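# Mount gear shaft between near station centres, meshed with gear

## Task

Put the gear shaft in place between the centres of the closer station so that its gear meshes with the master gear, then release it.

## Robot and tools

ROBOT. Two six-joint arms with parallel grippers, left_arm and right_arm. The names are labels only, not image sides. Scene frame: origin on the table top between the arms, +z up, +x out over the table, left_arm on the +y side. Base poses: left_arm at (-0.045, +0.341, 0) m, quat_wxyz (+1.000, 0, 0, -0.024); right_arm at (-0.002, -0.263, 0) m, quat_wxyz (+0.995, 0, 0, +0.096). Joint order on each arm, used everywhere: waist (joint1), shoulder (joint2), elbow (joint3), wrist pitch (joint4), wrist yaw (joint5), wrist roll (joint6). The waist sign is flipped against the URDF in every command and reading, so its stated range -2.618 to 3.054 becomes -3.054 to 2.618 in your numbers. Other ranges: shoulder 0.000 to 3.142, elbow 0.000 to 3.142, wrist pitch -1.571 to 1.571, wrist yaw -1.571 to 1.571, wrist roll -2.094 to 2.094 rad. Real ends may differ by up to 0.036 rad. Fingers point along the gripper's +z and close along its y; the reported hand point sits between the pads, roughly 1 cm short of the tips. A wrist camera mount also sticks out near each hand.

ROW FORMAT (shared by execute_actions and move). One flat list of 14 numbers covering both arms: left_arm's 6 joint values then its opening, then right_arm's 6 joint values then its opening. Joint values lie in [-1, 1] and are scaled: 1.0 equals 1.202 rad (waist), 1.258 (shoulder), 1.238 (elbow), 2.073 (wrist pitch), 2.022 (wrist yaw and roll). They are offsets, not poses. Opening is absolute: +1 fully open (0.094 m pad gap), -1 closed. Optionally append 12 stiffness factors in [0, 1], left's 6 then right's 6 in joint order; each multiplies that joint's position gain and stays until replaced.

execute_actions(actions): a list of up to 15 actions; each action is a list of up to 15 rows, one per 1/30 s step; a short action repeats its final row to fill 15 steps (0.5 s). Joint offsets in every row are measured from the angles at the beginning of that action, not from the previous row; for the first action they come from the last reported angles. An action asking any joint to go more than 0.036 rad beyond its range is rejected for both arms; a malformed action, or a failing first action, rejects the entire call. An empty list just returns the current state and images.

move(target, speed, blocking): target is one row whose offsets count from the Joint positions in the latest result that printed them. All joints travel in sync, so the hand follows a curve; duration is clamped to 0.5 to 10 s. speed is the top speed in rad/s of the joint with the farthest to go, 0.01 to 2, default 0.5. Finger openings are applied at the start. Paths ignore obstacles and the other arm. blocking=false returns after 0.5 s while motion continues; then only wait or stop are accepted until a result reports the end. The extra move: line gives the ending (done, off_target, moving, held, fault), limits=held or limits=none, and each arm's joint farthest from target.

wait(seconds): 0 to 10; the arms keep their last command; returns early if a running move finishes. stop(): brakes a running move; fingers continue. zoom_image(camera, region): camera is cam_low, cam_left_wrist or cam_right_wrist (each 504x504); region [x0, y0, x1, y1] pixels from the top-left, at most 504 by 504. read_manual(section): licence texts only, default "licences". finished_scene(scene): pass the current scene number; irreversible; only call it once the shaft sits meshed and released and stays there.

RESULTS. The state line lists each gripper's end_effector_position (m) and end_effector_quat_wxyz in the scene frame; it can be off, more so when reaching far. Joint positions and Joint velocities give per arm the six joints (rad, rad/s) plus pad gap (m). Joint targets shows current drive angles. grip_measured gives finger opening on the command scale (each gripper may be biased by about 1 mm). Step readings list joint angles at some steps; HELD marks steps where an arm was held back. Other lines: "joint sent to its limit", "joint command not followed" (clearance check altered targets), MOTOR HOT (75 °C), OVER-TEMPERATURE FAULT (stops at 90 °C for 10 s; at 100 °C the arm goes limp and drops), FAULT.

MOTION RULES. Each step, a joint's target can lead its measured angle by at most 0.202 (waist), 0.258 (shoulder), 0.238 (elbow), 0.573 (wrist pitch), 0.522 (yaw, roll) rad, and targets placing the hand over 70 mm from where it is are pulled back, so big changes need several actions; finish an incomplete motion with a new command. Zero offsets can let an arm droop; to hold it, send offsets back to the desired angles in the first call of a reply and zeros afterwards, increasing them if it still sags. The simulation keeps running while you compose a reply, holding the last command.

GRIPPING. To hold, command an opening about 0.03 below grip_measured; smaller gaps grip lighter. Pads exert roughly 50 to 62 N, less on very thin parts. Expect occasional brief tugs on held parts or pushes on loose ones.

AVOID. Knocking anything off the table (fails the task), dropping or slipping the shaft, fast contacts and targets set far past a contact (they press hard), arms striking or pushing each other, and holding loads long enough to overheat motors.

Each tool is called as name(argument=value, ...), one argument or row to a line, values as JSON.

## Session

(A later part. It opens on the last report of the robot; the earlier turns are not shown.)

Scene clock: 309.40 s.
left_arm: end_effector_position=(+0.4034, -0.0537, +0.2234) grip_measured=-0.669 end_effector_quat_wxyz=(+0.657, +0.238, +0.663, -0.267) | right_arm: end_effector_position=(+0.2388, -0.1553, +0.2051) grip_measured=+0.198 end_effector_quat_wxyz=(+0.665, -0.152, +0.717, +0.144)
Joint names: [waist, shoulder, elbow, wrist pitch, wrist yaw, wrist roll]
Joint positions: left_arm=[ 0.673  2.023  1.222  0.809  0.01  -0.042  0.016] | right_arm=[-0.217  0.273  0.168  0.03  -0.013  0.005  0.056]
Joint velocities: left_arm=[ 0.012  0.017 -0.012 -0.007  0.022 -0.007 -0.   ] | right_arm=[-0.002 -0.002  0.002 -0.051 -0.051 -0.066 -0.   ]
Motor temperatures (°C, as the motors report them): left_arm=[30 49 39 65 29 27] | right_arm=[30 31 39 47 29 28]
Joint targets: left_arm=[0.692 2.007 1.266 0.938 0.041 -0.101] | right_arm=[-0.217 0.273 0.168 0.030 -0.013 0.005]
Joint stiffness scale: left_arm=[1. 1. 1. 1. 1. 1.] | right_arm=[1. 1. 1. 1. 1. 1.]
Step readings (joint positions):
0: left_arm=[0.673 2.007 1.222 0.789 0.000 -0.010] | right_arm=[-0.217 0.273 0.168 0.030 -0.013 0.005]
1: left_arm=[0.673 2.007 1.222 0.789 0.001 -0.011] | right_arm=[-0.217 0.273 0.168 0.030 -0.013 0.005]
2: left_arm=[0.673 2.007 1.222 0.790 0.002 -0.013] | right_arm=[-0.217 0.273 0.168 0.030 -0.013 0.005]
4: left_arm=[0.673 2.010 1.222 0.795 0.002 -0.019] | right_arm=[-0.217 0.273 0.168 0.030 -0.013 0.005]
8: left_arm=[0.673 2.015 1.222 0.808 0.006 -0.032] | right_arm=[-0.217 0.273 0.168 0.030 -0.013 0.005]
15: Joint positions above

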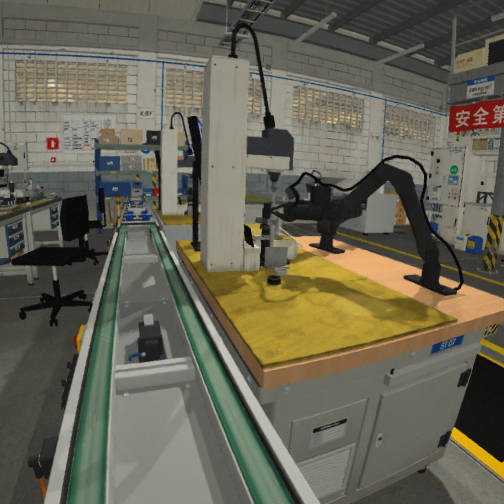

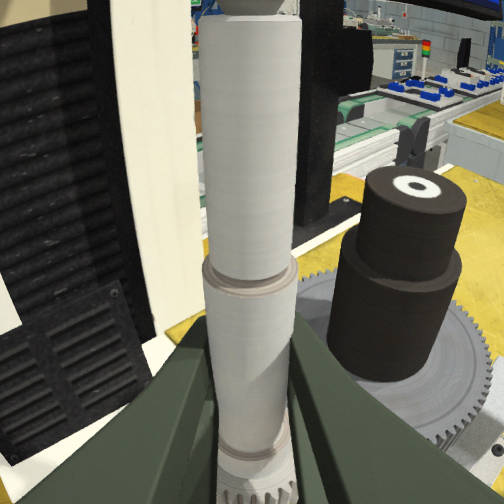

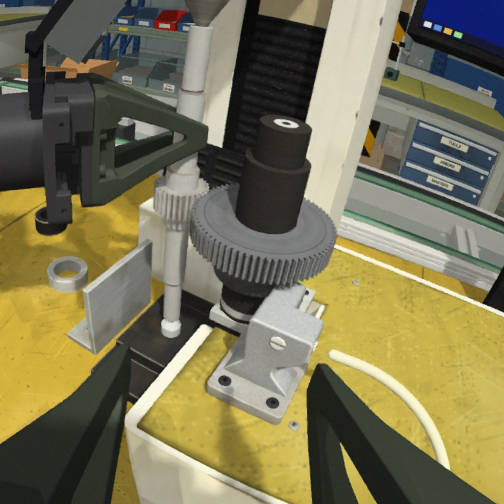

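Seated; master carriage is sprung. Relax and check mesh.

execute_actions(
  actions=[
    [[0.01,-0.008,0.024,0.04,0.01,-0.02,-0.72,0,0,0,0,0,0,0.2],[0.005,-0.004,0.012,0.02,0.005,-0.01,-0.72,0,0,0,0,0,0,0.2],[0,0,0,0,0,0,-0.72,0,0,0,0,0,0,0.2],[0,0,0,0,0,0,-0.72,0,0,0,0,0,0,0.2],[0,0,0,0,0,0,-0.68,0,0,0,0,0,0,0.2],[0,0,0,0,0,0,-0.62,0,0,0,0,0,0,0.2],[0,0,0,0,0,0,-0.2,0,0,0,0,0,0,0.2]],
  ],
)

zoom_image(
  camera="cam_right_wrist",
  region=[165, 165, 225, 225],
)

zoom_image(
  camera="cam_left_wrist",
  region=[240, 354, 390, 504],
)

Scene clock: 313.97 s.
left_arm: end_effector_position=(+0.4034, -0.0531, +0.2209) grip_measured=-0.202 end_effector_quat_wxyz=(+0.656, +0.241, +0.665, -0.263) | right_arm: end_effector_position=(+0.2388, -0.1553, +0.2051) grip_measured=+0.198 end_effector_quat_wxyz=(+0.665, -0.152, +0.717, +0.144)
Joint names: [waist, shoulder, elbow, wrist pitch, wrist yaw, wrist roll]
Joint positions: left_arm=[ 0.673  2.023  1.219  0.804  0.008 -0.034  0.038] | right_arm=[-0.217  0.273  0.168  0.03  -0.013  0.005  0.056]
Joint velocities: left_arm=[ 0.027 -0.002 -0.002 -0.11  -0.007 -0.081 -0.   ] | right_arm=[-0.002 -0.032 -0.002  0.007  0.022  0.007  0.   ]
Motor temperatures (°C, as the motors report them): left_arm=[30 49 40 66 29 27] | right_arm=[30 31 39 47 29 28]
Joint targets: left_arm=[0.673 2.023 1.222 0.809 0.010 -0.042] | right_arm=[-0.217 0.273 0.168 0.030 -0.013 0.005]
Joint stiffness scale: left_arm=[1. 1. 1. 1. 1. 1.] | right_arm=[1. 1. 1. 1. 1. 1.]
Step readings (joint positions):
0: left_arm=[0.673 2.023 1.222 0.809 0.010 -0.042] | right_arm=[-0.217 0.273 0.168 0.030 -0.013 0.005]
1: left_arm=[0.673 2.023 1.220 0.808 0.010 -0.042] | right_arm=[-0.217 0.273 0.168 0.030 -0.013 0.005]
2: left_arm=[0.673 2.023 1.219 0.807 0.010 -0.041] | right_arm=[-0.217 0.273 0.168 0.030 -0.013 0.005]
4: left_arm=[0.673 2.023 1.219 0.804 0.008 -0.034] | right_arm=[-0.217 0.273 0.168 0.030 -0.013 0.005]
8: left_arm=[0.673 2.023 1.219 0.804 0.008 -0.033] | right_arm=[-0.217 0.273 0.168 0.030 -0.013 0.005]
15: Joint positions above

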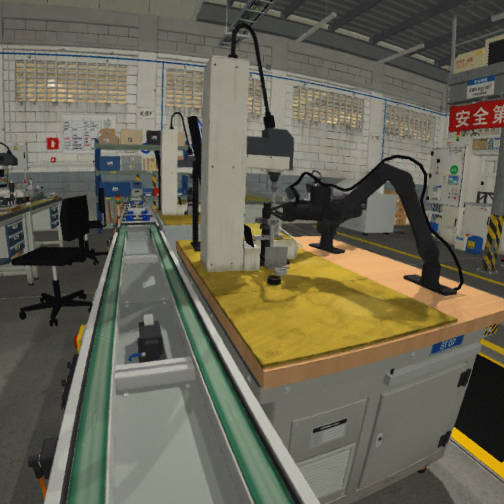

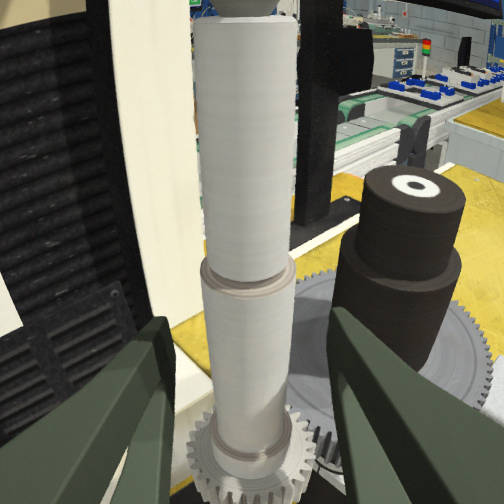

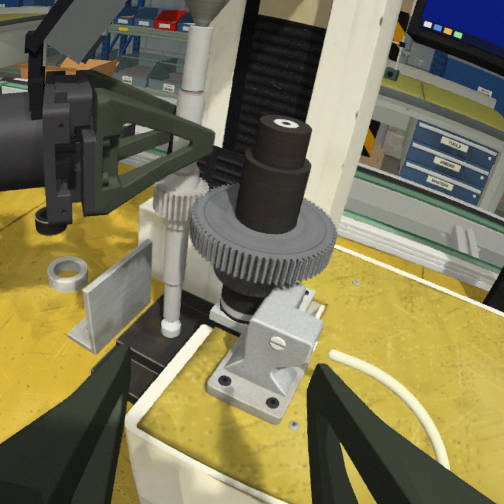

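Region (165, 165, 225, 225) of cam_right_wrist's 504x504 image, scaled by 8.400, with more detail than that image has.

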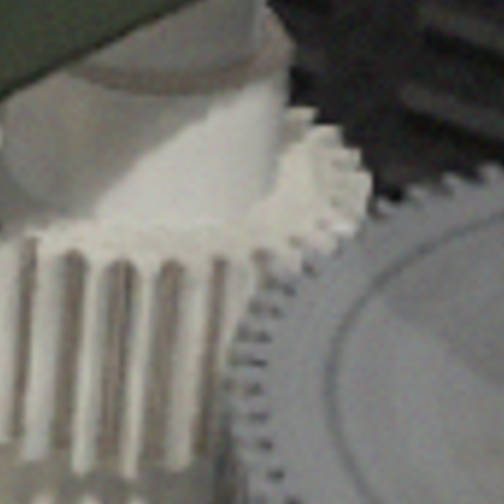

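Region (240, 354, 390, 504) of cam_left_wrist's 504x504 image, scaled by 3.360, with more detail than that image has.

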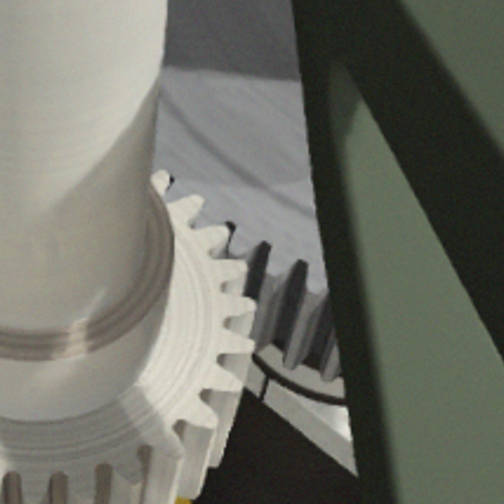

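In mesh. Retreat.

move(
  target=[0,-0.25,-0.27,0,0,0,-0.2, 0,0,0,0,0,0,0.2],
  speed=0.4,
)

Scene clock: 316.63 s.
left_arm: end_effector_position=(+0.3456, -0.0024, +0.2234) grip_measured=-0.202 end_effector_quat_wxyz=(+0.641, +0.246, +0.680, -0.257) | right_arm: end_effector_position=(+0.2388, -0.1553, +0.2051) grip_measured=+0.198 end_effector_quat_wxyz=(+0.665, -0.152, +0.717, +0.144)
Joint names: [waist, shoulder, elbow, wrist pitch, wrist yaw, wrist roll]
Joint positions: left_arm=[ 0.673  1.741  0.894  0.801  0.008 -0.034  0.038] | right_arm=[-0.217  0.273  0.168  0.03  -0.013  0.005  0.056]
Joint velocities: left_arm=[-0.007 -0.012 -0.017 -0.007 -0.066  0.051  0.001] | right_arm=[-0.007  0.002 -0.012 -0.095 -0.095 -0.037  0.001]
Motor temperatures (°C, as the motors report them): left_arm=[30 49 40 65 29 27] | right_arm=[30 31 39 47 29 28]
Joint targets: left_arm=[0.673 1.709 0.885 0.804 0.008 -0.034] | right_arm=[-0.217 0.273 0.168 0.030 -0.013 0.005]
Joint stiffness scale: left_arm=[1. 1. 1. 1. 1. 1.] | right_arm=[1. 1. 1. 1. 1. 1.]
move: off_target (left_arm); limits=none; left_arm: farthest joint: the shoulder, 0.033 radians from its target (0.315 radians at the start); right_arm: farthest joint: the waist, 0.000 radians from its target (0.000 radians at the start)

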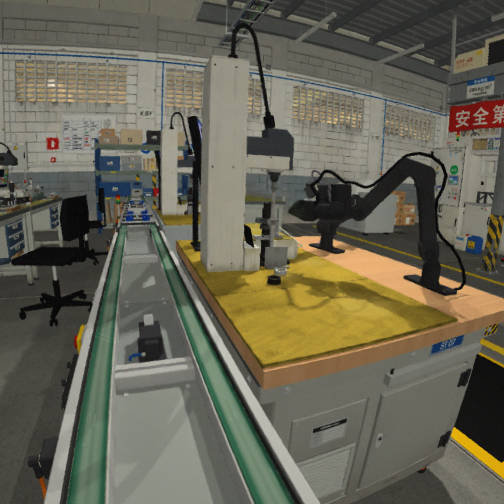

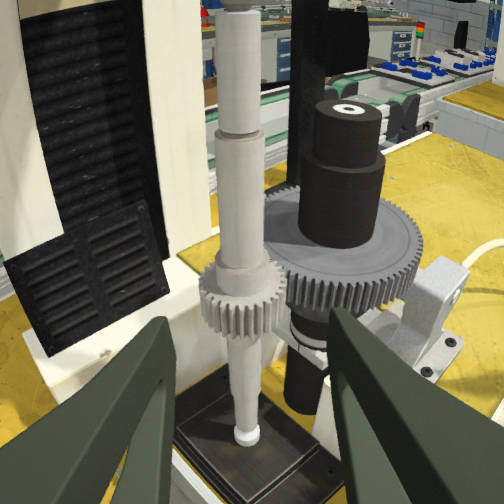

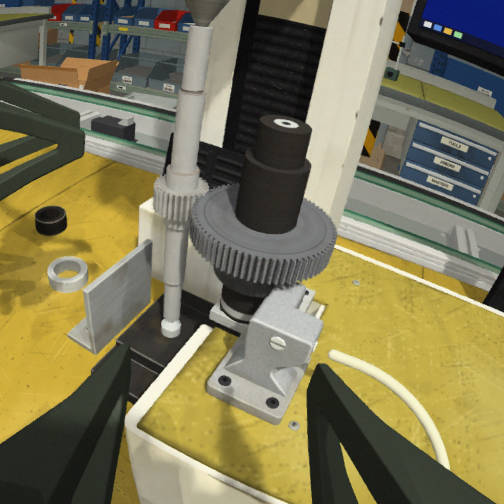

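finished_scene(
  scene=1,
)

The scene is finished: the task was done.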